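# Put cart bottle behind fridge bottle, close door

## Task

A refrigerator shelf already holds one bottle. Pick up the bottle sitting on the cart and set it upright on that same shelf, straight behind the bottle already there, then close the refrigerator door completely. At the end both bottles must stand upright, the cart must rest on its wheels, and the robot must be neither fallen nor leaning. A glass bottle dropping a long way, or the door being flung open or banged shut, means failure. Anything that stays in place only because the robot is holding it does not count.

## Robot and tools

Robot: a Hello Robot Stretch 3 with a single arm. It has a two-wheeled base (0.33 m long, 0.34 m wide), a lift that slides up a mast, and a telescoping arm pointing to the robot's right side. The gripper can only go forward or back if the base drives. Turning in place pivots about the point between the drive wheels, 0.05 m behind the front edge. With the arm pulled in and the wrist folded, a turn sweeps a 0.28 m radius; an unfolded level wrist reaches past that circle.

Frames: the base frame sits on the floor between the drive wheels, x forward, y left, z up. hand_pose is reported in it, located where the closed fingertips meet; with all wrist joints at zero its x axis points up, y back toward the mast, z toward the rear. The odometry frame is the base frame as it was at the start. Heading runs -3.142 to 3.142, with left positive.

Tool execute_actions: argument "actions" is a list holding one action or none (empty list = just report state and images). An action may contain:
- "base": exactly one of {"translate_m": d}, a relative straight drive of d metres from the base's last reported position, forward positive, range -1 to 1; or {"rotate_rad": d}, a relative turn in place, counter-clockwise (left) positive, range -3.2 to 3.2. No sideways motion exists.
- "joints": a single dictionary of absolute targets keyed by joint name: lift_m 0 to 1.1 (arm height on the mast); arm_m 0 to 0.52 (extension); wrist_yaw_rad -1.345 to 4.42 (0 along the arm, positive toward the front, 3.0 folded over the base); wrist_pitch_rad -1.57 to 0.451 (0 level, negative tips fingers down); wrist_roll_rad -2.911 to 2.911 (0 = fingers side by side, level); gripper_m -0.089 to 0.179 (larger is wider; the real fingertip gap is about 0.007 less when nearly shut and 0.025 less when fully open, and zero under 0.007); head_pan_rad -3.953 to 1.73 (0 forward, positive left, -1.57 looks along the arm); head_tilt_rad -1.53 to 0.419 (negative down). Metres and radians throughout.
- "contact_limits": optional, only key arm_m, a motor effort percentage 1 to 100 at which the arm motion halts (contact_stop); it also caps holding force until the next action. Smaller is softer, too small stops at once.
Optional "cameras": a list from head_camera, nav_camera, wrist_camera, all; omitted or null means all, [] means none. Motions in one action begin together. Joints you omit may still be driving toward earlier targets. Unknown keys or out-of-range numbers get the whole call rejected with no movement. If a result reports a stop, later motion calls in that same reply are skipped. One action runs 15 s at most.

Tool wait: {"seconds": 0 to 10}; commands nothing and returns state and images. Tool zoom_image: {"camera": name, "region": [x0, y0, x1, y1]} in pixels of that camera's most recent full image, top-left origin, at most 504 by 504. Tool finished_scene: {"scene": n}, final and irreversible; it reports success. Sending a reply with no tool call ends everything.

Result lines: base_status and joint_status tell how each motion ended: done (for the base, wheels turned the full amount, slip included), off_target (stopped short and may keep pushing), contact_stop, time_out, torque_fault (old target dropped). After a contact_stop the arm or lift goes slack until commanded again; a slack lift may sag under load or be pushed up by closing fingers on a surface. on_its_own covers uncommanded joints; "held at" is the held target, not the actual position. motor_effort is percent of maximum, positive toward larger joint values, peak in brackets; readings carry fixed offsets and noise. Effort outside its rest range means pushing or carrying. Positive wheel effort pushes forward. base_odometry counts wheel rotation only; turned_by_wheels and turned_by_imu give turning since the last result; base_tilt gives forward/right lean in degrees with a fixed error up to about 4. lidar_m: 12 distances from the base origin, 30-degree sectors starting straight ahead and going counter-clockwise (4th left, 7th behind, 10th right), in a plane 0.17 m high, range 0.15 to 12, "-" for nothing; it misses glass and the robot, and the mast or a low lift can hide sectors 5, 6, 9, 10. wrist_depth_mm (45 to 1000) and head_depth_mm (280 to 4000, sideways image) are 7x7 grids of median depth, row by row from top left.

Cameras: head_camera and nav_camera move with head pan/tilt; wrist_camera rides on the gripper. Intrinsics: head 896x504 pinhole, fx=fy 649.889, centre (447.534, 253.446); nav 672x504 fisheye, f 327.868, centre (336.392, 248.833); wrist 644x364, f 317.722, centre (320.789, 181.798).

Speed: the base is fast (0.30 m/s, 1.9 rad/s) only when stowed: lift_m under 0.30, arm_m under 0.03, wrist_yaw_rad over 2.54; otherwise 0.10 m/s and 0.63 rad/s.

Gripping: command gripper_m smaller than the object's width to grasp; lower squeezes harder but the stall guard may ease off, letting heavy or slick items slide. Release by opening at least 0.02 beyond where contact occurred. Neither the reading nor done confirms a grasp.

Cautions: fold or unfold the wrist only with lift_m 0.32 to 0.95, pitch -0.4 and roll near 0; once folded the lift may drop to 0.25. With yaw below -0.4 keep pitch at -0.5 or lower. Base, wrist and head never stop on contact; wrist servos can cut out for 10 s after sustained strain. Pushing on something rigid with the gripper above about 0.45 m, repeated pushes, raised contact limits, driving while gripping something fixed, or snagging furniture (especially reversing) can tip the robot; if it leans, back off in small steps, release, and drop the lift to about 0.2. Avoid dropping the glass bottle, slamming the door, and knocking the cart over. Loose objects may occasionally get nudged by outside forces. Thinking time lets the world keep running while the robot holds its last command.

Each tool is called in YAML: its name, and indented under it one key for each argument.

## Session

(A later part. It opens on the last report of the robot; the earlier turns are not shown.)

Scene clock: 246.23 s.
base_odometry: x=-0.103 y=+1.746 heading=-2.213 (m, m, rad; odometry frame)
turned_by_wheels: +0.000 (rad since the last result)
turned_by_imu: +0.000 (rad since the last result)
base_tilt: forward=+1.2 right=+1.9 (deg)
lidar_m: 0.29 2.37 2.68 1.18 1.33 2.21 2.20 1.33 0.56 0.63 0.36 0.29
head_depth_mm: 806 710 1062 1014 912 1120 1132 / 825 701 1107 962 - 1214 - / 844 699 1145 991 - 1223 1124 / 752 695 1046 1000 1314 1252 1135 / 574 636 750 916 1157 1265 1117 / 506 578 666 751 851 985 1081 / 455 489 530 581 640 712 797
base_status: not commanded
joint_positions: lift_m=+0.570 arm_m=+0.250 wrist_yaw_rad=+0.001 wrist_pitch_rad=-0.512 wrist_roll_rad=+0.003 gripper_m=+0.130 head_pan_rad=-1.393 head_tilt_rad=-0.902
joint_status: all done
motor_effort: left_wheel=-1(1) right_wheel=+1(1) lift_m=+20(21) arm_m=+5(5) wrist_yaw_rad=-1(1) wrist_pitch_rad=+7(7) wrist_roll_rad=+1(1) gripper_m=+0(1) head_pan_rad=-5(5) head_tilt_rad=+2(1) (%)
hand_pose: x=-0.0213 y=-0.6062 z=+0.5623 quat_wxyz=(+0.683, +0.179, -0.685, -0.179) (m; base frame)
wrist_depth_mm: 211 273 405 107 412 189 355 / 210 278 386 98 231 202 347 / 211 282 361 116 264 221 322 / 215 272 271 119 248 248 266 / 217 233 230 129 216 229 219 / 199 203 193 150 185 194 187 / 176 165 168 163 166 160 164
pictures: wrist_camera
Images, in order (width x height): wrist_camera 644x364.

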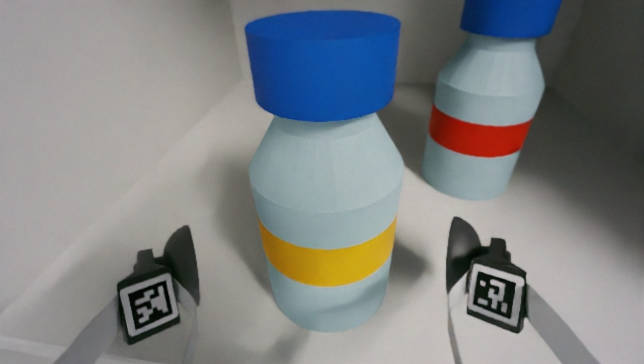

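execute_actions:
  actions:
    - {"joints":{"arm_m":0.262}}
  cameras: []

execute_actions:
  actions:
    - {"joints":{"gripper_m":0.035}}
  cameras: []

execute_actions:
  actions:
    - {"joints":{"lift_m":0.595,"arm_m":0.25}}
  cameras: ["wrist_camera"]

execute_actions:
  actions:
    - {"base":{"translate_m":-0.12}}

Scene clock: 252.87 s.
base_odometry: x=-0.103 y=+1.746 heading=-2.213 (m, m, rad; odometry frame)
turned_by_wheels: +0.000 (rad since the last result)
turned_by_imu: +0.001 (rad since the last result)
base_tilt: forward=+1.2 right=+1.8 (deg)
lidar_m: 0.29 2.37 2.68 1.18 1.33 2.22 2.21 1.33 0.56 0.63 0.36 0.29
head_depth_mm: 808 710 1068 1016 908 1126 1148 / 830 703 1105 975 - 1205 - / 845 699 1132 1015 1264 1234 1122 / 749 695 1058 1003 1320 1243 1126 / 574 636 751 919 1156 1262 1128 / 506 576 667 751 854 985 1083 / 455 490 530 579 637 714 805
base_status: not commanded
joint_positions: lift_m=+0.570 arm_m=+0.262 wrist_yaw_rad=+0.001 wrist_pitch_rad=-0.512 wrist_roll_rad=+0.003 gripper_m=+0.130 head_pan_rad=-1.393 head_tilt_rad=-0.902
joint_status: all done
motor_effort: left_wheel=-1(0) right_wheel=+1(2) lift_m=+19(19) arm_m=+5(4) wrist_yaw_rad=-1(1) wrist_pitch_rad=+7(7) wrist_roll_rad=+1(0) gripper_m=+0(0) head_pan_rad=-5(3) head_tilt_rad=+1(2) (%)
hand_pose: x=-0.0213 y=-0.6182 z=+0.5623 quat_wxyz=(+0.683, +0.179, -0.685, -0.179) (m; base frame)
wrist_depth_mm: 208 270 377 107 403 179 335 / 210 277 377 86 215 194 351 / 210 280 341 95 236 206 318 / 211 269 270 108 236 235 266 / 213 233 221 111 208 228 218 / 199 203 192 129 184 193 187 / 175 165 168 155 164 160 164
pictures: none
No camera images: the call's "cameras" was empty. Leave "cameras" out to get every camera's image.

Scene clock: 254.30 s.
base_odometry: x=-0.103 y=+1.746 heading=-2.214 (m, m, rad; odometry frame)
turned_by_wheels: +0.000 (rad since the last result)
turned_by_imu: +0.000 (rad since the last result)
base_tilt: forward=+1.4 right=+1.7 (deg)
lidar_m: 0.29 2.37 2.69 1.18 1.33 2.22 2.21 1.33 0.56 0.63 0.36 0.29
head_depth_mm: 805 712 1071 1008 908 1115 1143 / 826 704 1106 971 - 1215 - / 845 700 1136 997 1270 1230 1126 / 750 694 1047 1002 1303 1244 1122 / 574 638 746 916 1153 1252 1122 / 505 579 667 751 855 993 1089 / 454 491 532 579 640 713 807
base_status: not commanded
joint_positions: lift_m=+0.570 arm_m=+0.262 wrist_yaw_rad=-0.003 wrist_pitch_rad=-0.521 wrist_roll_rad=+0.003 gripper_m=+0.036 head_pan_rad=-1.393 head_tilt_rad=-0.902
joint_status: all done
motor_effort: left_wheel=-1(1) right_wheel=+2(3) lift_m=+19(20) arm_m=+4(5) wrist_yaw_rad=+2(3) wrist_pitch_rad=+12(12) wrist_roll_rad=+0(1) gripper_m=-16(87) head_pan_rad=-4(4) head_tilt_rad=+1(1) (%)
hand_pose: x=-0.0221 y=-0.6169 z=+0.5604 quat_wxyz=(+0.682, +0.181, -0.684, -0.184) (m; base frame)
wrist_depth_mm: 209 274 351 96 404 184 336 / 212 279 356 84 402 194 345 / 209 281 334 94 304 208 314 / 213 266 254 106 239 239 261 / 215 229 215 109 216 219 216 / 195 194 148 125 148 186 184 / 168 168 162 152 163 161 160
pictures: none
No camera images: the call's "cameras" was empty. Leave "cameras" out to get every camera's image.

Scene clock: 255.30 s.
base_odometry: x=-0.103 y=+1.746 heading=-2.214 (m, m, rad; odometry frame)
turned_by_wheels: +0.000 (rad since the last result)
turned_by_imu: +0.000 (rad since the last result)
base_tilt: forward=+1.4 right=+1.8 (deg)
lidar_m: 0.29 2.37 2.68 1.18 1.33 2.22 2.21 1.32 0.56 0.63 0.36 0.29
head_depth_mm: 806 710 1069 1017 902 1214 1145 / 823 703 1105 975 - 1215 1138 / 842 698 1135 984 1249 1229 1138 / 751 695 1050 1000 1306 1244 1129 / 573 637 749 916 1156 1265 1124 / 506 578 663 752 853 989 1086 / 455 489 530 579 638 713 799
base_status: not commanded
joint_positions: lift_m=+0.595 arm_m=+0.250 wrist_yaw_rad=-0.002 wrist_pitch_rad=-0.538 wrist_roll_rad=+0.003 gripper_m=+0.036 head_pan_rad=-1.393 head_tilt_rad=-0.902
joint_status: all done
motor_effort: left_wheel=-1(1) right_wheel=+2(2) lift_m=+28(29) arm_m=-5(6) wrist_yaw_rad=+2(3) wrist_pitch_rad=+22(23) wrist_roll_rad=+0(0) gripper_m=-16(16) head_pan_rad=-4(5) head_tilt_rad=+1(1) (%)
hand_pose: x=-0.0221 y=-0.6030 z=+0.5814 quat_wxyz=(+0.681, +0.187, -0.683, -0.189) (m; base frame)
wrist_depth_mm: 212 277 382 96 416 194 348 / 211 280 359 91 442 213 347 / 213 284 367 107 261 223 331 / 215 284 284 108 256 269 288 / 218 254 241 112 242 245 242 / 211 218 145 126 145 210 207 / 192 189 183 146 180 183 181
pictures: wrist_camera
Images, in order (width x height): wrist_camera 644x364.

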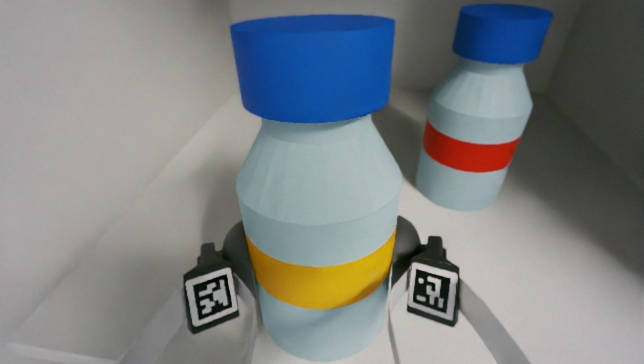

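Scene clock: 257.57 s.
base_odometry: x=-0.031 y=+1.842 heading=-2.214 (m, m, rad; odometry frame)
turned_by_wheels: +0.000 (rad since the last result)
turned_by_imu: +0.001 (rad since the last result)
base_tilt: forward=+1.3 right=+1.8 (deg)
lidar_m: 0.41 2.49 2.71 1.18 2.54 2.10 2.09 1.30 0.51 0.75 0.52 0.41
head_depth_mm: 782 711 596 670 828 1290 1138 / 813 705 1088 1035 - 1192 1132 / 826 699 1113 906 1251 1210 1138 / 852 693 1140 1001 1281 1244 1127 / 814 691 1069 991 1301 1257 1116 / 679 684 836 947 1148 1244 1124 / 570 625 720 831 916 1024 1091
base_status: done
joint_positions: lift_m=+0.595 arm_m=+0.250 wrist_yaw_rad=-0.002 wrist_pitch_rad=-0.538 wrist_roll_rad=+0.003 gripper_m=+0.036 head_pan_rad=-1.393 head_tilt_rad=-0.902
joint_status: not commanded
motor_effort: left_wheel=-1(4) right_wheel=+2(5) lift_m=+28(29) arm_m=-5(4) wrist_yaw_rad=+2(2) wrist_pitch_rad=+21(21) wrist_roll_rad=+0(1) gripper_m=-16(16) head_pan_rad=-5(5) head_tilt_rad=+1(2) (%)
hand_pose: x=-0.0219 y=-0.6030 z=+0.5814 quat_wxyz=(+0.681, +0.187, -0.682, -0.189) (m; base frame)
wrist_depth_mm: 324 437 425 96 399 308 179 / 327 443 464 91 431 301 175 / 334 389 372 106 369 292 173 / 310 310 284 108 274 272 170 / 258 255 241 112 242 236 167 / 219 218 145 127 146 210 165 / 190 189 183 147 181 182 162
pictures: head_camera (sideways: a quarter turn clockwise sets it upright), nav_camera (sideways: a quarter turn counterclockwise sets it upright), wrist_camera
Images, in order (width x height): head_camera 896x504, nav_camera 672x504, wrist_camera 644x364.

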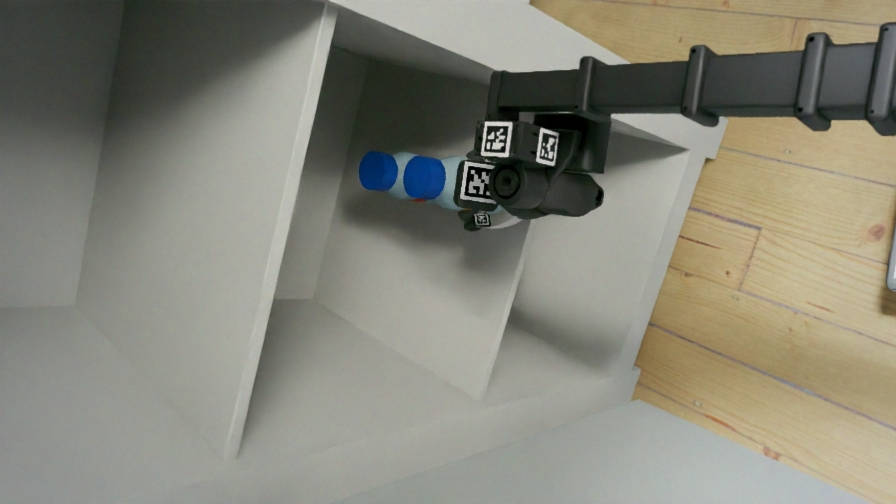

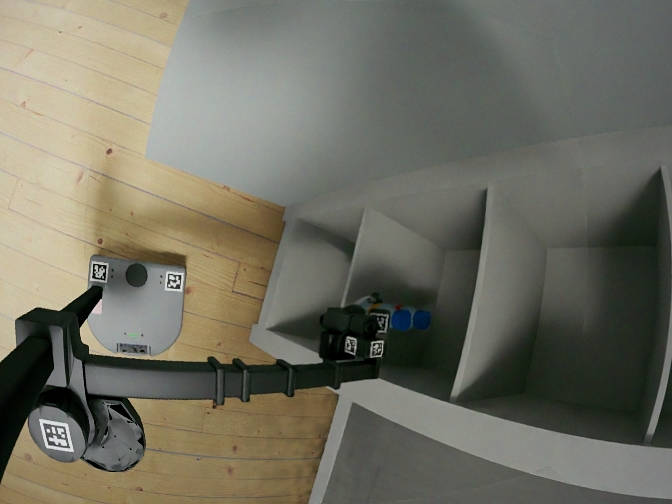

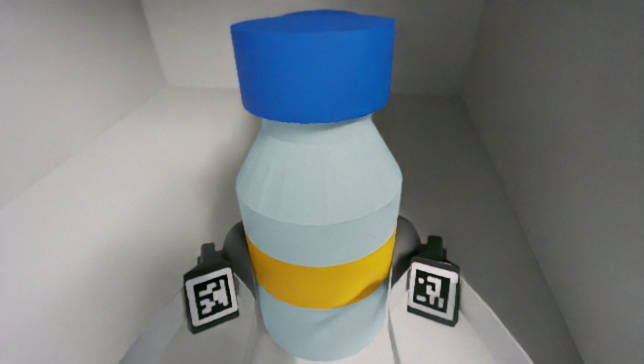

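execute_actions:
  actions:
    - {"joints":{"lift_m":0.568,"arm_m":0.257}}
  cameras: []

execute_actions:
  actions:
    - {"joints":{"gripper_m":0.105}}
  cameras: []

execute_actions:
  actions:
    - {"joints":{"arm_m":0,"lift_m":0.59,"wrist_pitch_rad":-0.4}}

execute_actions:
  actions:
    - {"joints":{"wrist_yaw_rad":3,"gripper_m":0.01,"head_pan_rad":-0.5,"lift_m":0.4}}

Scene clock: 263.20 s.
base_odometry: x=-0.031 y=+1.842 heading=-2.214 (m, m, rad; odometry frame)
turned_by_wheels: +0.000 (rad since the last result)
turned_by_imu: +0.001 (rad since the last result)
base_tilt: forward=+1.1 right=+1.8 (deg)
lidar_m: 0.41 2.49 2.71 1.18 2.53 2.11 2.09 1.30 0.51 0.75 0.51 0.41
head_depth_mm: 786 709 596 671 851 1281 1139 / 812 707 1087 1009 - 1125 - / 823 698 1110 925 1240 1212 1132 / 848 694 1137 1000 1283 1239 1127 / 813 690 1075 994 1290 1265 1126 / 680 685 833 948 1159 1242 1123 / 570 626 722 826 920 1021 1083
base_status: not commanded
joint_positions: lift_m=+0.568 arm_m=+0.257 wrist_yaw_rad=-0.002 wrist_pitch_rad=-0.516 wrist_roll_rad=+0.003 gripper_m=+0.036 head_pan_rad=-1.393 head_tilt_rad=-0.902
joint_status: all done
motor_effort: left_wheel=-1(1) right_wheel=+1(1) lift_m=+18(23) arm_m=+5(5) wrist_yaw_rad=+2(2) wrist_pitch_rad=+9(22) wrist_roll_rad=+0(0) gripper_m=-16(16) head_pan_rad=-4(5) head_tilt_rad=+1(1) (%)
hand_pose: x=-0.0219 y=-0.6126 z=+0.5596 quat_wxyz=(+0.683, +0.180, -0.684, -0.182) (m; base frame)
wrist_depth_mm: 323 430 413 94 388 311 181 / 329 436 428 84 414 304 178 / 327 361 337 93 326 295 176 / 284 281 253 105 247 254 173 / 231 229 216 109 216 218 170 / 194 193 143 125 144 185 168 / 168 167 161 151 161 161 156
pictures: none
No camera images: the call's "cameras" was empty. Leave "cameras" out to get every camera's image.

Scene clock: 264.40 s.
base_odometry: x=-0.031 y=+1.842 heading=-2.214 (m, m, rad; odometry frame)
turned_by_wheels: +0.000 (rad since the last result)
turned_by_imu: +0.000 (rad since the last result)
base_tilt: forward=+1.3 right=+1.8 (deg)
lidar_m: 0.40 2.49 2.71 1.18 2.54 2.10 2.09 1.30 0.51 0.75 0.52 0.41
head_depth_mm: 786 708 597 669 852 1284 1132 / 814 705 1090 1017 - 1126 - / 825 700 1109 925 1237 1217 1133 / 847 693 1139 999 1288 1245 1128 / 810 691 1076 997 1304 1270 1124 / 678 686 833 949 1153 1248 1120 / 570 627 719 829 917 1025 1086
base_status: not commanded
joint_positions: lift_m=+0.568 arm_m=+0.257 wrist_yaw_rad=-0.002 wrist_pitch_rad=-0.511 wrist_roll_rad=+0.003 gripper_m=+0.105 head_pan_rad=-1.393 head_tilt_rad=-0.902
joint_status: all done
motor_effort: left_wheel=-1(1) right_wheel=+1(1) lift_m=+19(19) arm_m=+5(5) wrist_yaw_rad=+2(2) wrist_pitch_rad=+6(9) wrist_roll_rad=+1(0) gripper_m=+0(81) head_pan_rad=-5(4) head_tilt_rad=+1(2) (%)
hand_pose: x=-0.0219 y=-0.6134 z=+0.5606 quat_wxyz=(+0.683, +0.178, -0.685, -0.180) (m; base frame)
wrist_depth_mm: 323 428 416 99 388 312 181 / 327 438 435 86 413 303 178 / 331 365 339 95 329 297 176 / 287 284 257 107 249 258 173 / 233 230 216 110 215 221 170 / 196 195 183 127 178 189 168 / 169 163 166 153 163 158 157
pictures: none
No camera images: the call's "cameras" was empty. Leave "cameras" out to get every camera's image.

Scene clock: 267.50 s.
base_odometry: x=-0.031 y=+1.842 heading=-2.214 (m, m, rad; odometry frame)
turned_by_wheels: +0.000 (rad since the last result)
turned_by_imu: +0.001 (rad since the last result)
base_tilt: forward=+1.3 right=+1.8 (deg)
lidar_m: 0.40 2.49 2.71 1.18 2.53 2.10 2.09 1.30 0.52 0.75 0.52 0.41
head_depth_mm: 789 708 597 670 850 1276 1154 / 810 706 1092 1007 908 1210 - / 825 702 1112 908 1266 1212 - / 848 694 1133 1003 1302 1238 1132 / 810 691 1067 992 1298 1257 1130 / 680 683 832 946 1159 1247 1120 / 570 628 721 829 919 1023 1084
base_status: not commanded
joint_positions: lift_m=+0.590 arm_m=+0.001 wrist_yaw_rad=-0.001 wrist_pitch_rad=-0.419 wrist_roll_rad=+0.003 gripper_m=+0.105 head_pan_rad=-1.393 head_tilt_rad=-0.902
joint_status: all done
joint sent to its limit — the command would take arm_m past its lower limit, so that joint was sent only as far as its limit.
motor_effort: left_wheel=-1(0) right_wheel=+1(1) lift_m=+27(29) arm_m=-5(4) wrist_yaw_rad=+1(2) wrist_pitch_rad=+11(10) wrist_roll_rad=+1(1) gripper_m=-1(0) head_pan_rad=-4(4) head_tilt_rad=+1(2) (%)
hand_pose: x=-0.0218 y=-0.3706 z=+0.6023 quat_wxyz=(+0.691, +0.147, -0.692, -0.148) (m; base frame)
wrist_depth_mm: 372 496 646 617 594 220 214 / 377 506 688 349 642 237 686 / 376 476 529 365 466 256 763 / 382 413 384 373 356 277 830 / 418 515 855 873 547 307 914 / 444 493 751 747 692 856 877 / 426 564 648 632 485 713 746
pictures: head_camera (sideways: a quarter turn clockwise sets it upright), nav_camera (sideways: a quarter turn counterclockwise sets it upright), wrist_camera
Images, in order (width x height): head_camera 896x504, nav_camera 672x504, wrist_camera 644x364.

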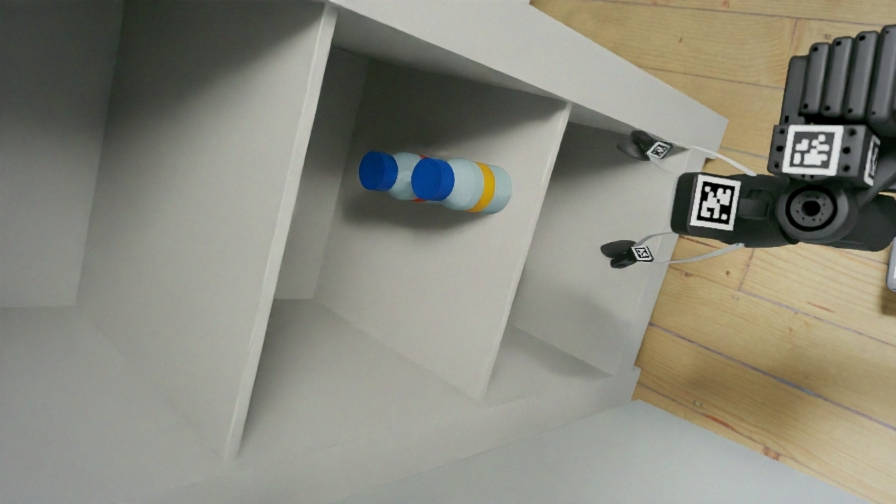

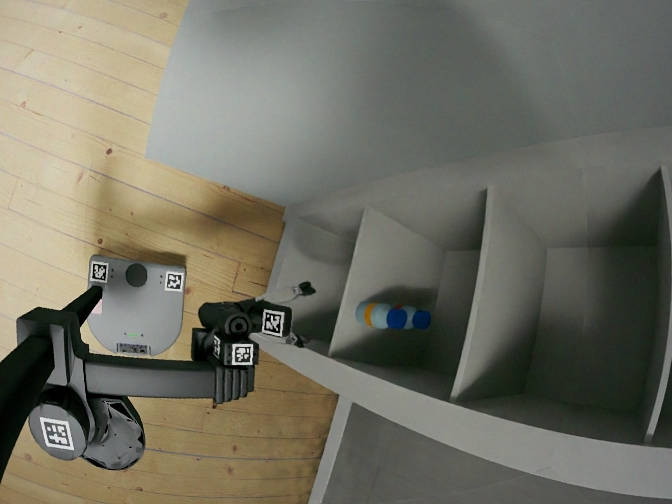

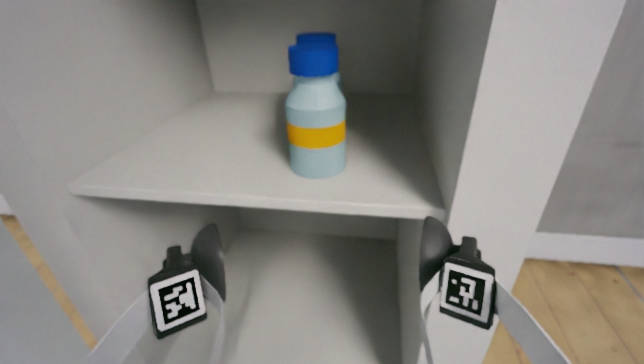

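Scene clock: 270.07 s.
base_odometry: x=-0.031 y=+1.842 heading=-2.214 (m, m, rad; odometry frame)
turned_by_wheels: +0.000 (rad since the last result)
turned_by_imu: +0.000 (rad since the last result)
base_tilt: forward=+1.3 right=+1.7 (deg)
lidar_m: 0.40 2.50 2.71 1.18 2.54 2.10 2.09 1.30 0.51 0.75 0.51 0.41
head_depth_mm: 418 497 615 811 1038 1175 1120 / 398 468 572 734 1027 1257 1137 / 379 444 534 671 906 1233 1125 / 361 419 500 620 814 1186 1124 / 346 399 470 575 738 1032 1123 / 331 380 445 536 674 914 1119 / 319 362 421 502 623 879 1115
base_status: not commanded
joint_positions: lift_m=+0.400 arm_m=+0.001 wrist_yaw_rad=+2.997 wrist_pitch_rad=-0.418 wrist_roll_rad=+0.003 gripper_m=+0.010 head_pan_rad=-0.507 head_tilt_rad=-0.902
joint_status: all done
motor_effort: left_wheel=-1(1) right_wheel=+1(2) lift_m=+19(20) arm_m=-4(5) wrist_yaw_rad=+3(2) wrist_pitch_rad=+10(11) wrist_roll_rad=+1(0) gripper_m=-1(80) head_pan_rad=+4(57) head_tilt_rad=+2(1) (%)
hand_pose: x=+0.0110 y=+0.0757 z=+0.4128 quat_wxyz=(+0.197, +0.701, +0.097, +0.678) (m; base frame)
wrist_depth_mm: - - - - - - - / - - - - - - - / - - - - - - - / - - - - - - 986 / 846 834 837 858 817 794 778 / 697 696 - - 659 655 647 / 588 578 - 571 560 565 559
pictures: head_camera (sideways: a quarter turn clockwise sets it upright), nav_camera (sideways: a quarter turn counterclockwise sets it upright), wrist_camera
Images, in order (width x height): head_camera 896x504, nav_camera 672x504, wrist_camera 644x364.

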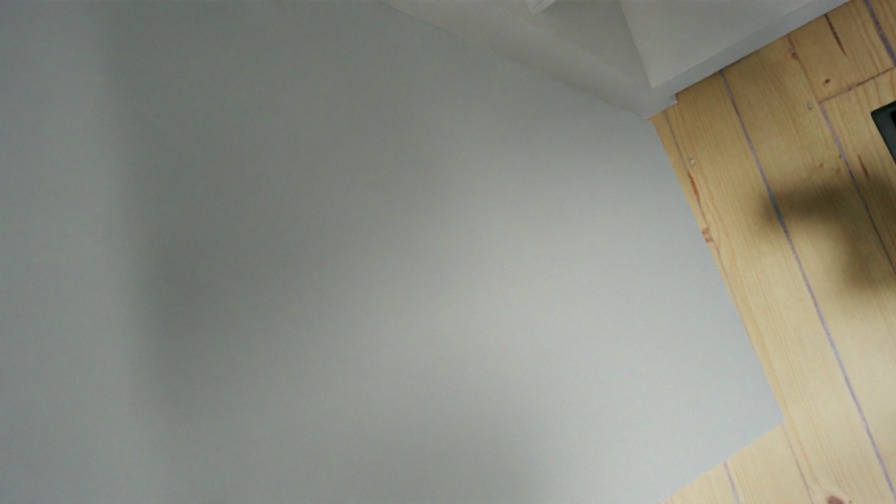

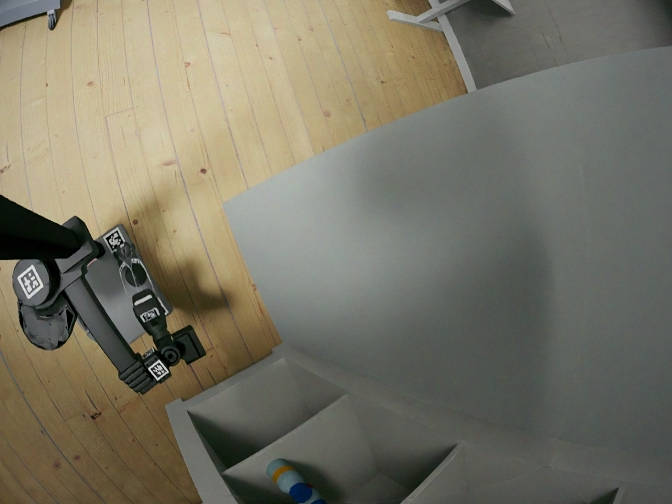

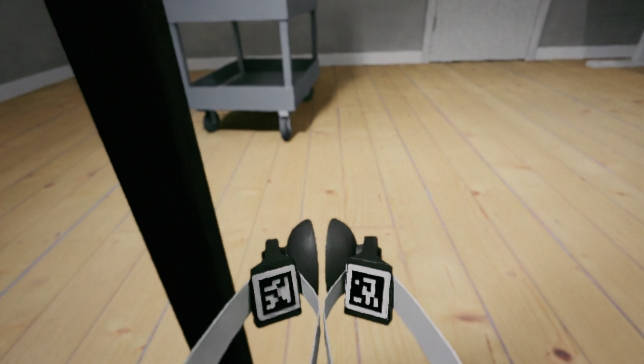

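execute_actions:
  actions:
    - {"joints":{"lift_m":0.27}}
  cameras: []

execute_actions:
  actions:
    - {"base":{"rotate_rad":1.57}}
  cameras: []

execute_actions:
  actions:
    - {"base":{"translate_m":0.35}}
  cameras: []

execute_actions:
  actions:
    - {"base":{"rotate_rad":-1.57},"joints":{"head_pan_rad":-1.0}}
  cameras: ["nav_camera"]

execute_actions:
  actions:
    - {"base":{"translate_m":0.75},"joints":{"head_pan_rad":-1.9}}
  cameras: ["nav_camera"]

Scene clock: 278.50 s.
base_odometry: x=-0.031 y=+1.842 heading=-2.214 (m, m, rad; odometry frame)
turned_by_wheels: +0.000 (rad since the last result)
turned_by_imu: +0.001 (rad since the last result)
base_tilt: forward=+1.3 right=+1.7 (deg)
lidar_m: 0.41 2.48 2.70 1.18 2.54 2.10 2.09 1.30 0.51 0.75 0.51 0.41
head_depth_mm: 419 499 617 808 1039 1172 1120 / 398 470 572 732 1031 1267 1140 / 378 443 533 672 905 1224 1133 / 362 420 500 618 817 1174 1125 / 346 399 471 577 739 1028 1123 / 331 380 445 537 679 908 1124 / 319 362 422 503 623 879 1113
base_status: not commanded
joint_positions: lift_m=+0.270 arm_m=+0.001 wrist_yaw_rad=+2.998 wrist_pitch_rad=-0.418 wrist_roll_rad=+0.003 gripper_m=+0.010 head_pan_rad=-0.507 head_tilt_rad=-0.902
joint_status: all done
motor_effort: left_wheel=-1(1) right_wheel=+1(1) lift_m=+20(19) arm_m=-4(4) wrist_yaw_rad=+2(2) wrist_pitch_rad=+10(11) wrist_roll_rad=+0(0) gripper_m=+1(1) head_pan_rad=+3(4) head_tilt_rad=+1(2) (%)
hand_pose: x=+0.0110 y=+0.0757 z=+0.2828 quat_wxyz=(+0.197, +0.701, +0.097, +0.679) (m; base frame)
wrist_depth_mm: - - - - - - - / - - - - - - - / - - - - - - - / 827 794 780 786 760 743 735 / 630 635 626 642 603 594 586 / 526 525 - - 503 494 487 / 455 - - - 426 423 412
pictures: none
No camera images: the call's "cameras" was empty. Leave "cameras" out to get every camera's image.

Scene clock: 280.80 s.
base_odometry: x=-0.031 y=+1.842 heading=-0.644 (m, m, rad; odometry frame)
turned_by_wheels: +1.570 (rad since the last result)
turned_by_imu: +1.556 (rad since the last result)
base_tilt: forward=+1.5 right=+1.8 (deg)
lidar_m: 1.18 2.55 2.10 2.09 1.31 0.51 0.67 0.52 0.41 0.41 2.49 2.71
head_depth_mm: 2959 2611 2109 1730 1479 1283 986 / 2862 2641 2096 1730 1472 1275 1134 / 2695 2585 2083 1719 1458 1278 1136 / 2651 2579 2061 1697 1457 1273 1128 / 2474 2586 2047 1696 1457 1262 1128 / 2438 2568 2045 1679 1448 1265 1119 / 2372 2508 2019 1683 1453 1256 1119
base_status: done
joint_positions: lift_m=+0.270 arm_m=+0.001 wrist_yaw_rad=+2.998 wrist_pitch_rad=-0.418 wrist_roll_rad=+0.003 gripper_m=+0.010 head_pan_rad=-0.507 head_tilt_rad=-0.902
joint_status: not commanded
motor_effort: left_wheel=-2(10) right_wheel=+3(15) lift_m=+19(19) arm_m=-4(5) wrist_yaw_rad=+2(2) wrist_pitch_rad=+10(11) wrist_roll_rad=+0(0) gripper_m=+0(1) head_pan_rad=+4(4) head_tilt_rad=+1(2) (%)
hand_pose: x=+0.0109 y=+0.0757 z=+0.2828 quat_wxyz=(+0.197, +0.701, +0.097, +0.679) (m; base frame)
wrist_depth_mm: - - - - - - - / - - - - - - - / - - - - - - - / 821 793 793 781 766 761 744 / 632 632 633 647 602 596 597 / 525 517 - - 501 501 491 / 452 - - - 428 425 418
pictures: none
No camera images: the call's "cameras" was empty. Leave "cameras" out to get every camera's image.

Scene clock: 283.73 s.
base_odometry: x=+0.249 y=+1.632 heading=-0.644 (m, m, rad; odometry frame)
turned_by_wheels: +0.000 (rad since the last result)
turned_by_imu: +0.000 (rad since the last result)
base_tilt: forward=+1.2 right=+1.9 (deg)
lidar_m: 0.83 0.97 2.04 2.03 1.73 1.42 0.85 0.57 0.52 2.41 2.85 2.37
head_depth_mm: 2593 2640 2122 1738 1481 1278 1136 / 2452 2643 2089 1722 1473 1277 1132 / 2364 2573 2079 1720 1460 1278 1124 / 2223 2480 2057 1705 1446 1280 1131 / 2176 2427 2061 1710 1447 1265 1124 / 2100 2357 2017 1698 1445 1260 1116 / 2038 2285 1868 1492 1378 1258 1116
base_status: done
joint_positions: lift_m=+0.270 arm_m=+0.001 wrist_yaw_rad=+2.998 wrist_pitch_rad=-0.418 wrist_roll_rad=+0.003 gripper_m=+0.010 head_pan_rad=-0.507 head_tilt_rad=-0.901
joint_status: not commanded
motor_effort: left_wheel=-2(7) right_wheel=+3(13) lift_m=+19(20) arm_m=-4(4) wrist_yaw_rad=+2(2) wrist_pitch_rad=+10(11) wrist_roll_rad=+1(0) gripper_m=+0(1) head_pan_rad=+4(5) head_tilt_rad=+0(1) (%)
hand_pose: x=+0.0108 y=+0.0758 z=+0.2828 quat_wxyz=(+0.196, +0.701, +0.097, +0.679) (m; base frame)
wrist_depth_mm: - - - - - - - / - - - - - - - / - - - - - - - / 840 800 790 782 765 753 748 / 642 632 631 649 605 598 588 / 524 523 - - 507 491 489 / 447 - - - 426 423 419
pictures: none
No camera images: the call's "cameras" was empty. Leave "cameras" out to get every camera's image.

Scene clock: 285.90 s.
base_odometry: x=+0.249 y=+1.632 heading=-2.214 (m, m, rad; odometry frame)
turned_by_wheels: -1.570 (rad since the last result)
turned_by_imu: -1.555 (rad since the last result)
base_tilt: forward=+1.2 right=+1.6 (deg)
lidar_m: 2.41 2.83 2.36 0.83 0.97 2.04 2.03 1.72 0.86 0.86 0.57 0.51
head_depth_mm: 867 1141 1223 1516 1387 1279 1132 / 818 966 1171 1513 1431 1279 1135 / 715 856 1081 1380 1461 1277 1147 / 621 727 875 1088 1382 1271 1140 / 550 629 737 889 1120 1244 1122 / 492 556 638 748 917 1222 1125 / 448 498 563 688 1415 1262 1117
base_status: done
joint_positions: lift_m=+0.270 arm_m=+0.001 wrist_yaw_rad=+2.998 wrist_pitch_rad=-0.418 wrist_roll_rad=+0.003 gripper_m=+0.010 head_pan_rad=-0.993 head_tilt_rad=-0.901
joint_status: all done
motor_effort: left_wheel=+2(10) right_wheel=-4(10) lift_m=+20(19) arm_m=-4(5) wrist_yaw_rad=+2(2) wrist_pitch_rad=+10(11) wrist_roll_rad=+0(0) gripper_m=+0(0) head_pan_rad=-4(39) head_tilt_rad=+0(2) (%)
hand_pose: x=+0.0108 y=+0.0758 z=+0.2828 quat_wxyz=(+0.196, +0.701, +0.097, +0.679) (m; base frame)
wrist_depth_mm: - - - - - - - / - - 902 - - - - / - - - - - - - / 829 800 793 768 776 753 741 / 647 630 629 647 607 597 593 / 524 515 - - 496 494 496 / 453 - - - 429 425 419
pictures: nav_camera (sideways: a quarter turn counterclockwise sets it upright)
Images, in order (width x height): nav_camera 672x504.

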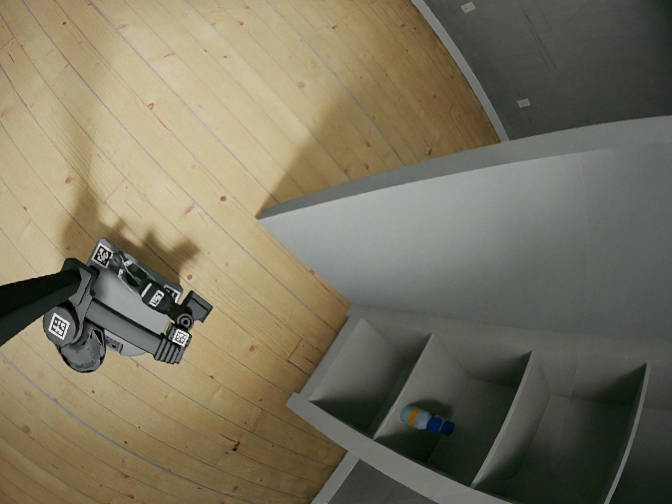

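Scene clock: 290.20 s.
base_odometry: x=-0.201 y=+1.031 heading=-2.214 (m, m, rad; odometry frame)
turned_by_wheels: +0.000 (rad since the last result)
turned_by_imu: +0.000 (rad since the last result)
base_tilt: forward=+1.2 right=+1.6 (deg)
lidar_m: 1.67 2.23 2.20 2.18 1.06 1.29 2.76 0.44 0.42 1.55 1.73 2.01
head_depth_mm: 381 403 451 576 1467 1284 1136 / 362 450 519 583 717 1253 1136 / 599 655 721 801 903 1115 1153 / 861 959 1102 1310 1392 1274 1169 / 1386 1611 1872 1688 1450 1262 1148 / 1359 1571 1854 1686 1444 1267 1124 / 1344 1540 1785 1674 1426 1266 1117
base_status: done
joint_positions: lift_m=+0.270 arm_m=+0.001 wrist_yaw_rad=+2.998 wrist_pitch_rad=-0.418 wrist_roll_rad=+0.003 gripper_m=+0.010 head_pan_rad=-1.893 head_tilt_rad=-0.901
joint_status: all done
motor_effort: left_wheel=+2(9) right_wheel=-3(7) lift_m=+20(20) arm_m=-4(4) wrist_yaw_rad=+2(2) wrist_pitch_rad=+11(11) wrist_roll_rad=+0(0) gripper_m=+0(0) head_pan_rad=-4(56) head_tilt_rad=+1(1) (%)
hand_pose: x=+0.0108 y=+0.0758 z=+0.2828 quat_wxyz=(+0.196, +0.701, +0.097, +0.679) (m; base frame)
wrist_depth_mm: - - - - - - - / - - - - - - - / - - - - - - - / 845 802 797 789 767 755 739 / 638 632 622 636 605 594 590 / 524 517 - - 503 498 491 / 449 - - - 427 424 420
pictures: nav_camera (sideways: a quarter turn counterclockwise sets it upright)
Images, in order (width x height): nav_camera 672x504.

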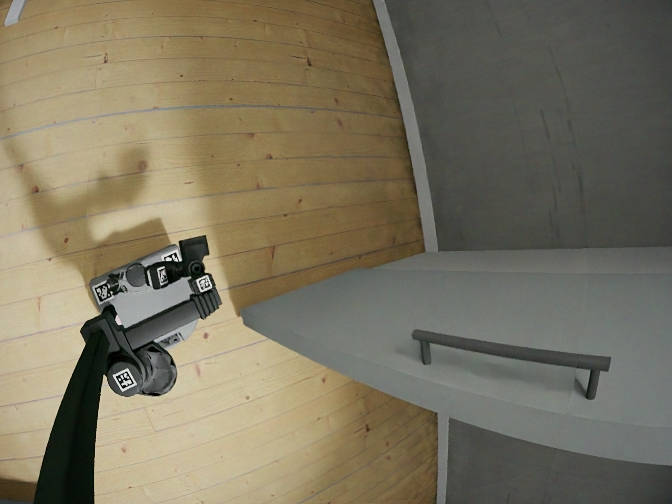

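execute_actions:
  actions:
    - {"joints":{"arm_m":0.36}}
  cameras: []

execute_actions:
  actions:
    - {"base":{"translate_m":-0.2}}
  cameras: ["nav_camera"]

execute_actions:
  actions:
    - {"base":{"translate_m":-0.15}}
  cameras: ["nav_camera"]

Scene clock: 302.50 s.
base_odometry: x=-0.201 y=+1.031 heading=-2.214 (m, m, rad; odometry frame)
turned_by_wheels: +0.000 (rad since the last result)
turned_by_imu: +0.001 (rad since the last result)
base_tilt: forward=+1.3 right=+1.7 (deg)
lidar_m: 1.67 2.23 2.21 2.18 1.06 1.30 2.76 0.44 0.42 1.55 1.73 2.01
head_depth_mm: 382 402 452 568 1465 1285 1137 / 361 451 519 585 717 1253 1139 / 601 654 720 802 900 1113 1151 / 860 955 1102 1313 1396 1296 1129 / 1383 1598 1875 1698 1486 1247 1126 / 1360 1573 1847 1679 1501 1236 1120 / 1341 1547 1817 1690 1450 1258 1119
base_status: not commanded
joint_positions: lift_m=+0.270 arm_m=+0.360 wrist_yaw_rad=+2.998 wrist_pitch_rad=-0.418 wrist_roll_rad=+0.003 gripper_m=+0.010 head_pan_rad=-1.893 head_tilt_rad=-0.901
joint_status: all done
motor_effort: left_wheel=+2(2) right_wheel=-3(3) lift_m=+19(19) arm_m=+5(6) wrist_yaw_rad=+2(1) wrist_pitch_rad=+11(11) wrist_roll_rad=+0(1) gripper_m=+0(0) head_pan_rad=-5(5) head_tilt_rad=+0(1) (%)
hand_pose: x=+0.0108 y=-0.2826 z=+0.2828 quat_wxyz=(+0.196, +0.701, +0.097, +0.679) (m; base frame)
wrist_depth_mm: - - - - - - - / - - - - - - - / - - - - - - - / 826 869 - 784 779 763 734 / 645 - - - 612 603 588 / 527 - - - 503 492 489 / 445 - - 423 423 426 421
pictures: none
No camera images: the call's "cameras" was empty. Leave "cameras" out to get every camera's image.

Scene clock: 305.97 s.
base_odometry: x=-0.081 y=+1.192 heading=-2.213 (m, m, rad; odometry frame)
turned_by_wheels: +0.000 (rad since the last result)
turned_by_imu: +0.001 (rad since the last result)
base_tilt: forward=+1.4 right=+1.7 (deg)
lidar_m: 1.87 2.45 2.24 1.28 1.12 2.58 2.57 0.46 0.41 0.73 1.69 2.21
head_depth_mm: 343 378 444 1643 1471 1279 1133 / 330 408 477 553 811 1278 1135 / 439 490 546 650 793 1070 1148 / 510 582 684 830 1050 1243 1127 / 608 718 877 1128 1385 1240 1116 / 753 1454 1790 1688 1499 1242 1116 / 1297 1500 1776 1692 1439 1254 1118
base_status: done
joint_positions: lift_m=+0.270 arm_m=+0.360 wrist_yaw_rad=+2.999 wrist_pitch_rad=-0.418 wrist_roll_rad=+0.003 gripper_m=+0.010 head_pan_rad=-1.894 head_tilt_rad=-0.901
joint_status: not commanded
motor_effort: left_wheel=+2(8) right_wheel=-3(49) lift_m=+20(21) arm_m=+3(5) wrist_yaw_rad=+1(2) wrist_pitch_rad=+10(11) wrist_roll_rad=+1(1) gripper_m=+0(0) head_pan_rad=-5(4) head_tilt_rad=+1(1) (%)
hand_pose: x=+0.0106 y=-0.2825 z=+0.2829 quat_wxyz=(+0.196, +0.701, +0.097, +0.679) (m; base frame)
wrist_depth_mm: - - - - - - - / - - - - - - - / - - - - - - - / 835 868 - 774 770 759 743 / 650 - - - 607 596 598 / 528 - - - 504 494 480 / 446 - - 426 424 423 424
pictures: nav_camera (sideways: a quarter turn counterclockwise sets it upright)
Images, in order (width x height): nav_camera 672x504.

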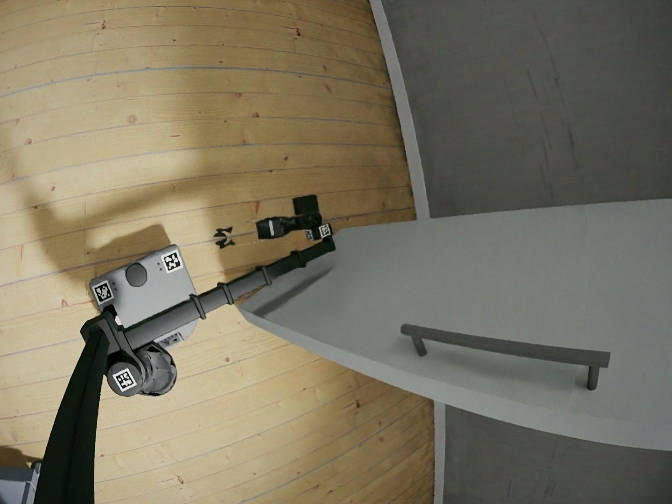

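Scene clock: 308.73 s.
base_odometry: x=+0.009 y=+1.312 heading=-2.213 (m, m, rad; odometry frame)
turned_by_wheels: +0.000 (rad since the last result)
turned_by_imu: +0.001 (rad since the last result)
base_tilt: forward=+1.2 right=+1.8 (deg)
lidar_m: 2.01 2.61 2.29 1.02 0.93 2.43 2.42 1.81 0.47 0.63 1.66 2.36
head_depth_mm: 382 439 1935 1734 1475 1282 1140 / 374 445 528 647 1430 1274 1130 / 441 500 566 693 861 1223 1147 / 479 550 649 791 1013 1246 1132 / 522 610 736 922 1174 1245 1119 / 576 684 849 1111 1454 1240 1126 / 643 782 1587 1679 1444 1258 1111
base_status: done
joint_positions: lift_m=+0.270 arm_m=+0.360 wrist_yaw_rad=+2.999 wrist_pitch_rad=-0.418 wrist_roll_rad=+0.003 gripper_m=+0.010 head_pan_rad=-1.894 head_tilt_rad=-0.901
joint_status: not commanded
motor_effort: left_wheel=+1(4) right_wheel=-2(10) lift_m=+20(20) arm_m=+4(4) wrist_yaw_rad=+1(1) wrist_pitch_rad=+10(10) wrist_roll_rad=+0(1) gripper_m=+0(0) head_pan_rad=-5(4) head_tilt_rad=+0(1) (%)
hand_pose: x=+0.0106 y=-0.2825 z=+0.2829 quat_wxyz=(+0.196, +0.701, +0.097, +0.679) (m; base frame)
wrist_depth_mm: - - - - - - - / - - - - - - - / - - - - - - - / 828 876 - 794 770 763 749 / 633 - - - 607 598 587 / 528 - - - 503 496 495 / 447 - - 423 425 424 416
pictures: nav_camera (sideways: a quarter turn counterclockwise sets it upright)
Images, in order (width x height): nav_camera 672x504.

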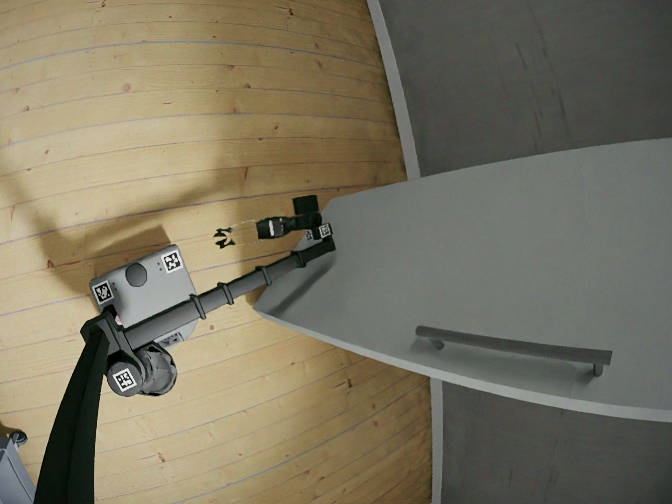

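execute_actions:
  actions:
    - {"base":{"translate_m":-0.15}}
  cameras: []

execute_actions:
  actions:
    - {"base":{"translate_m":-0.15},"joints":{"arm_m":0.42}}
  cameras: ["nav_camera"]

execute_actions:
  actions:
    - {"base":{"translate_m":-0.08},"joints":{"arm_m":0.5}}
  cameras: ["nav_camera"]

Scene clock: 316.70 s.
base_odometry: x=+0.099 y=+1.432 heading=-2.213 (m, m, rad; odometry frame)
turned_by_wheels: +0.000 (rad since the last result)
turned_by_imu: +0.002 (rad since the last result)
base_tilt: forward=+1.3 right=+1.7 (deg)
lidar_m: 2.16 2.78 2.31 0.85 0.88 2.28 2.27 1.77 0.72 0.74 1.63 2.50
head_depth_mm: 1404 1639 1935 1728 1462 1277 1135 / 587 1505 1902 1724 1474 1277 1139 / 614 694 845 1060 1403 1278 1149 / 620 719 851 1053 1369 1292 1123 / 628 730 863 1072 1330 1247 1126 / 637 738 875 1091 1322 1240 1120 / 645 748 895 1119 1396 1254 1115
base_status: done
joint_positions: lift_m=+0.270 arm_m=+0.360 wrist_yaw_rad=+3.000 wrist_pitch_rad=-0.418 wrist_roll_rad=+0.002 gripper_m=+0.010 head_pan_rad=-1.894 head_tilt_rad=-0.901
joint_status: not commanded
motor_effort: left_wheel=+2(22) right_wheel=-2(77) lift_m=+21(21) arm_m=+4(3) wrist_yaw_rad=+0(0) wrist_pitch_rad=+10(10) wrist_roll_rad=+0(1) gripper_m=+0(1) head_pan_rad=-4(4) head_tilt_rad=+1(1) (%)
hand_pose: x=+0.0104 y=-0.2825 z=+0.2829 quat_wxyz=(+0.195, +0.701, +0.097, +0.679) (m; base frame)
wrist_depth_mm: - - - - - - - / - - - - - - - / - - - - - - - / 829 870 - 793 777 759 740 / 643 - - - 615 590 588 / 523 - - - 501 496 484 / 445 - - 427 424 421 416
pictures: none
No camera images: the call's "cameras" was empty. Leave "cameras" out to get every camera's image.

Scene clock: 319.47 s.
base_odometry: x=+0.189 y=+1.552 heading=-2.213 (m, m, rad; odometry frame)
turned_by_wheels: +0.000 (rad since the last result)
turned_by_imu: +0.001 (rad since the last result)
base_tilt: forward=+1.4 right=+1.9 (deg)
lidar_m: 2.30 2.80 2.34 0.83 0.94 2.14 2.13 1.74 0.81 0.81 0.90 2.56
head_depth_mm: 1373 1602 1929 1742 1468 1276 1140 / 1341 1571 1883 1738 1467 1275 1137 / 1318 1538 1831 1710 1467 1275 1148 / 709 838 1036 1333 1429 1296 1126 / 695 804 951 1167 1411 1271 1121 / 683 788 933 1141 1361 1266 1125 / 675 772 909 1109 1358 1263 1118
base_status: done
joint_positions: lift_m=+0.270 arm_m=+0.420 wrist_yaw_rad=+3.000 wrist_pitch_rad=-0.418 wrist_roll_rad=+0.002 gripper_m=+0.010 head_pan_rad=-1.894 head_tilt_rad=-0.901
joint_status: all done
motor_effort: left_wheel=+1(3) right_wheel=-2(10) lift_m=+20(21) arm_m=+5(5) wrist_yaw_rad=+0(0) wrist_pitch_rad=+10(10) wrist_roll_rad=+0(1) gripper_m=+0(0) head_pan_rad=-4(5) head_tilt_rad=+0(1) (%)
hand_pose: x=+0.0104 y=-0.3424 z=+0.2829 quat_wxyz=(+0.195, +0.701, +0.097, +0.679) (m; base frame)
wrist_depth_mm: - - - - - - - / - - - - - - - / - - - - - - - / 835 853 - 787 772 746 744 / 642 - - - 612 603 588 / 526 509 - - 501 498 486 / 443 437 425 433 426 420 421
pictures: nav_camera (sideways: a quarter turn counterclockwise sets it upright)
Images, in order (width x height): nav_camera 672x504.

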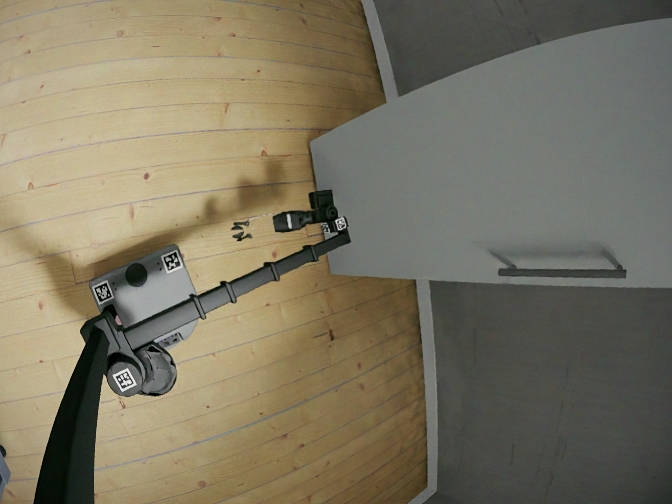

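Scene clock: 321.53 s.
base_odometry: x=+0.237 y=+1.616 heading=-2.213 (m, m, rad; odometry frame)
turned_by_wheels: +0.000 (rad since the last result)
turned_by_imu: +0.001 (rad since the last result)
base_tilt: forward=+1.2 right=+1.8 (deg)
lidar_m: 2.39 2.82 2.36 0.83 0.97 2.06 2.05 1.72 0.79 0.79 0.88 2.53
head_depth_mm: 1353 1586 1908 1733 1492 1285 1139 / 1321 1544 1853 1723 1473 1277 1138 / 1300 1526 1834 1719 1472 1269 1146 / 1285 1483 1772 1693 1459 1291 1128 / 683 792 955 1142 1394 1252 1130 / 670 773 914 1104 1396 1251 1121 / 658 759 896 1085 1359 1257 1121
base_status: done
joint_positions: lift_m=+0.270 arm_m=+0.500 wrist_yaw_rad=+3.000 wrist_pitch_rad=-0.418 wrist_roll_rad=+0.002 gripper_m=+0.010 head_pan_rad=-1.894 head_tilt_rad=-0.901
joint_status: all done
motor_effort: left_wheel=+1(2) right_wheel=-3(9) lift_m=+20(21) arm_m=+5(4) wrist_yaw_rad=+0(0) wrist_pitch_rad=+10(10) wrist_roll_rad=+1(0) gripper_m=-1(0) head_pan_rad=-4(5) head_tilt_rad=+0(1) (%)
hand_pose: x=+0.0104 y=-0.4224 z=+0.2829 quat_wxyz=(+0.195, +0.701, +0.097, +0.679) (m; base frame)
wrist_depth_mm: - - - - - - - / - - - - - - - / - - - - - - - / 829 846 - 783 778 751 746 / 645 619 - 647 611 602 587 / 532 515 502 - 505 497 490 / 442 440 434 433 427 423 415
pictures: nav_camera (sideways: a quarter turn counterclockwise sets it upright)
Images, in order (width x height): nav_camera 672x504.

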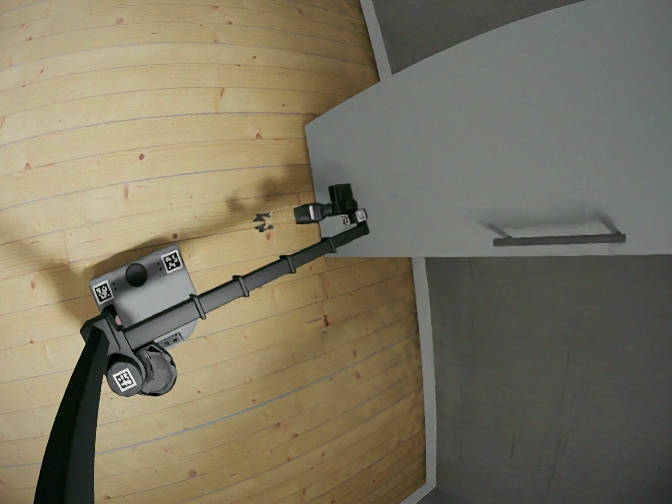

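Door swung shut; confirm with a push.

execute_actions:
  actions:
    - {"joints":{"arm_m":0.3,"lift_m":0.4},"base":{"translate_m":0.1}}
  cameras: []

execute_actions:
  actions:
    - {"joints":{"wrist_yaw_rad":0}}
  cameras: []

execute_actions:
  actions:
    - {"joints":{"wrist_pitch_rad":0,"arm_m":0.36}}
  cameras: []

execute_actions:
  actions:
    - {"joints":{"arm_m":0.5},"contact_limits":{"arm_m":15}}
  cameras: ["nav_camera"]

execute_actions:
  actions:
    - {"joints":{"arm_m":0.33}}

Scene clock: 332.43 s.
base_odometry: x=+0.177 y=+1.536 heading=-2.213 (m, m, rad; odometry frame)
turned_by_wheels: +0.000 (rad since the last result)
turned_by_imu: +0.001 (rad since the last result)
base_tilt: forward=+1.4 right=+1.8 (deg)
lidar_m: 2.29 2.79 2.34 0.83 0.93 2.15 2.15 1.74 0.81 0.81 0.90 2.57
head_depth_mm: 1369 1610 1905 1739 1474 1280 1141 / 1349 1552 1870 1726 1479 1277 1137 / 1315 1536 1832 1713 1466 1271 1157 / 693 815 998 1290 1438 1270 1119 / 700 809 963 1177 1367 1243 1132 / 687 792 938 1140 1365 1232 1116 / 676 777 914 1107 1357 1258 1119
base_status: done
joint_positions: lift_m=+0.400 arm_m=+0.300 wrist_yaw_rad=+3.000 wrist_pitch_rad=-0.418 wrist_roll_rad=+0.002 gripper_m=+0.010 head_pan_rad=-1.894 head_tilt_rad=-0.901
joint_status: all done
motor_effort: left_wheel=+1(7) right_wheel=-3(4) lift_m=+26(29) arm_m=-4(5) wrist_yaw_rad=+0(1) wrist_pitch_rad=+10(10) wrist_roll_rad=+1(1) gripper_m=+1(0) head_pan_rad=-5(4) head_tilt_rad=+0(0) (%)
hand_pose: x=+0.0104 y=-0.2230 z=+0.4126 quat_wxyz=(+0.195, +0.701, +0.097, +0.679) (m; base frame)
wrist_depth_mm: - - - - - - - / - - - - - - - / - - - - - - - / - - - - - - 993 / 859 829 882 840 795 787 781 / 691 691 - - 658 647 642 / 592 - - 574 559 557 550
pictures: none
No camera images: the call's "cameras" was empty. Leave "cameras" out to get every camera's image.

Scene clock: 334.93 s.
base_odometry: x=+0.177 y=+1.536 heading=-2.213 (m, m, rad; odometry frame)
turned_by_wheels: +0.000 (rad since the last result)
turned_by_imu: +0.000 (rad since the last result)
base_tilt: forward=+1.2 right=+1.8 (deg)
lidar_m: 2.29 2.78 2.34 0.83 0.93 2.16 2.14 1.75 0.81 0.81 0.90 2.57
head_depth_mm: 1372 1603 1903 1729 1472 1280 1139 / 1343 1574 1875 1720 1470 1290 1135 / 1319 1537 1823 1715 1459 1272 1151 / 693 816 999 1292 1443 1266 1124 / 700 811 961 1177 1376 1265 1124 / 689 795 938 1147 1385 1266 1120 / 676 780 917 1111 1363 1256 1116
base_status: not commanded
joint_positions: lift_m=+0.400 arm_m=+0.300 wrist_yaw_rad=+0.003 wrist_pitch_rad=-0.418 wrist_roll_rad=+0.002 gripper_m=+0.010 head_pan_rad=-1.894 head_tilt_rad=-0.901
joint_status: all done
motor_effort: left_wheel=+1(1) right_wheel=-3(3) lift_m=+26(26) arm_m=-5(5) wrist_yaw_rad=-2(2) wrist_pitch_rad=+10(10) wrist_roll_rad=+1(1) gripper_m=+1(0) head_pan_rad=-5(4) head_tilt_rad=+1(1) (%)
hand_pose: x=-0.0209 y=-0.6697 z=+0.4126 quat_wxyz=(+0.691, +0.148, -0.692, -0.146) (m; base frame)
wrist_depth_mm: 274 265 253 242 233 222 214 / 304 288 276 263 249 240 230 / - 318 301 284 272 260 248 / - 354 330 314 298 282 269 / 851 398 373 341 326 309 294 / 688 468 421 - 358 345 325 / 584 569 485 449 422 386 386
pictures: none
No camera images: the call's "cameras" was empty. Leave "cameras" out to get every camera's image.

Scene clock: 336.53 s.
base_odometry: x=+0.177 y=+1.536 heading=-2.213 (m, m, rad; odometry frame)
turned_by_wheels: +0.000 (rad since the last result)
turned_by_imu: +0.000 (rad since the last result)
base_tilt: forward=+1.3 right=+1.8 (deg)
lidar_m: 2.29 2.79 2.35 0.83 0.93 2.15 2.14 1.75 0.81 0.81 0.91 2.57
head_depth_mm: 1377 1608 1918 1733 1473 1287 1142 / 1347 1584 1895 1728 1470 1285 1131 / 1328 1542 1838 1724 1456 1269 1157 / 693 820 1003 1293 1436 1293 1132 / 701 808 956 1169 1391 1269 1123 / 687 790 938 1109 1388 1259 1111 / 677 777 919 1114 1362 1265 1111
base_status: not commanded
joint_positions: lift_m=+0.400 arm_m=+0.360 wrist_yaw_rad=+0.002 wrist_pitch_rad=-0.022 wrist_roll_rad=+0.002 gripper_m=+0.010 head_pan_rad=-1.894 head_tilt_rad=-0.901
joint_status: all done
motor_effort: left_wheel=+0(1) right_wheel=-3(3) lift_m=+26(27) arm_m=+5(6) wrist_yaw_rad=-1(2) wrist_pitch_rad=+13(13) wrist_roll_rad=+1(1) gripper_m=-1(0) head_pan_rad=-3(4) head_tilt_rad=+1(1) (%)
hand_pose: x=-0.0209 y=-0.7603 z=+0.5088 quat_wxyz=(+0.706, +0.009, -0.708, -0.007) (m; base frame)
wrist_depth_mm: 235 224 212 202 193 185 177 / 242 230 217 208 197 189 180 / 248 237 224 213 202 193 184 / 257 243 230 217 208 197 188 / 263 250 237 223 212 202 193 / 272 256 245 - 216 206 196 / 282 267 248 236 225 211 201
pictures: none
No camera images: the call's "cameras" was empty. Leave "cameras" out to get every camera's image.

Scene clock: 338.03 s.
base_odometry: x=+0.177 y=+1.536 heading=-2.213 (m, m, rad; odometry frame)
turned_by_wheels: +0.000 (rad since the last result)
turned_by_imu: +0.000 (rad since the last result)
base_tilt: forward=+1.4 right=+1.8 (deg)
lidar_m: 2.29 2.79 2.34 0.83 0.93 2.15 2.15 1.74 0.81 0.81 0.90 2.57
head_depth_mm: 1386 1609 1928 1730 1485 1297 1136 / 1351 1579 1875 1705 1455 1285 1132 / 1331 1532 1866 1724 1456 1267 1160 / 694 818 1003 1288 1443 1291 1129 / 701 810 960 1167 1391 1261 1124 / 686 794 941 1101 1393 1267 1117 / 676 778 914 1118 1362 1248 1119
base_status: not commanded
joint_positions: lift_m=+0.400 arm_m=+0.399 wrist_yaw_rad=-0.005 wrist_pitch_rad=-0.023 wrist_roll_rad=+0.002 gripper_m=+0.010 head_pan_rad=-1.894 head_tilt_rad=-0.901
joint_status: arm_m contact_stop (moved +0.040 of +0.140)
on_its_own: arm_m is slack since a contact_stop, until your next command for it (your +0.500 is given up)
motor_effort: left_wheel=+0(4) right_wheel=+0(8) lift_m=+26(26) arm_m=+0(17) wrist_yaw_rad=+4(10) wrist_pitch_rad=+13(15) wrist_roll_rad=+1(1) gripper_m=+0(1) head_pan_rad=-4(4) head_tilt_rad=+1(1) (%)
contact_limits: arm_m 15 (drawing in: default 32, maximum 52; extending or still: default 44, maximum 71)
hand_pose: x=-0.0228 y=-0.7999 z=+0.5086 quat_wxyz=(+0.706, +0.007, -0.708, -0.010) (m; base frame)
wrist_depth_mm: 189 182 173 165 158 152 145 / 196 186 177 169 161 155 148 / 201 192 181 173 165 158 151 / 207 197 187 178 170 162 155 / 213 203 192 182 173 165 158 / 220 209 199 - 176 170 162 / 227 215 203 193 184 174 165
pictures: nav_camera (sideways: a quarter turn counterclockwise sets it upright)
Images, in order (width x height): nav_camera 672x504.

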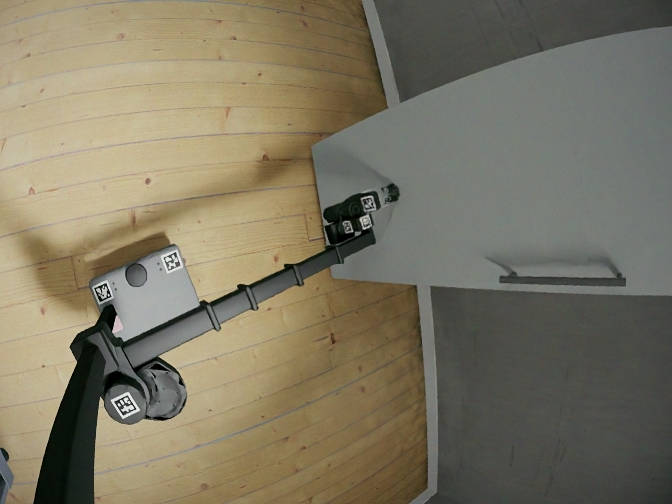

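not run: a stop came earlier in this reply.


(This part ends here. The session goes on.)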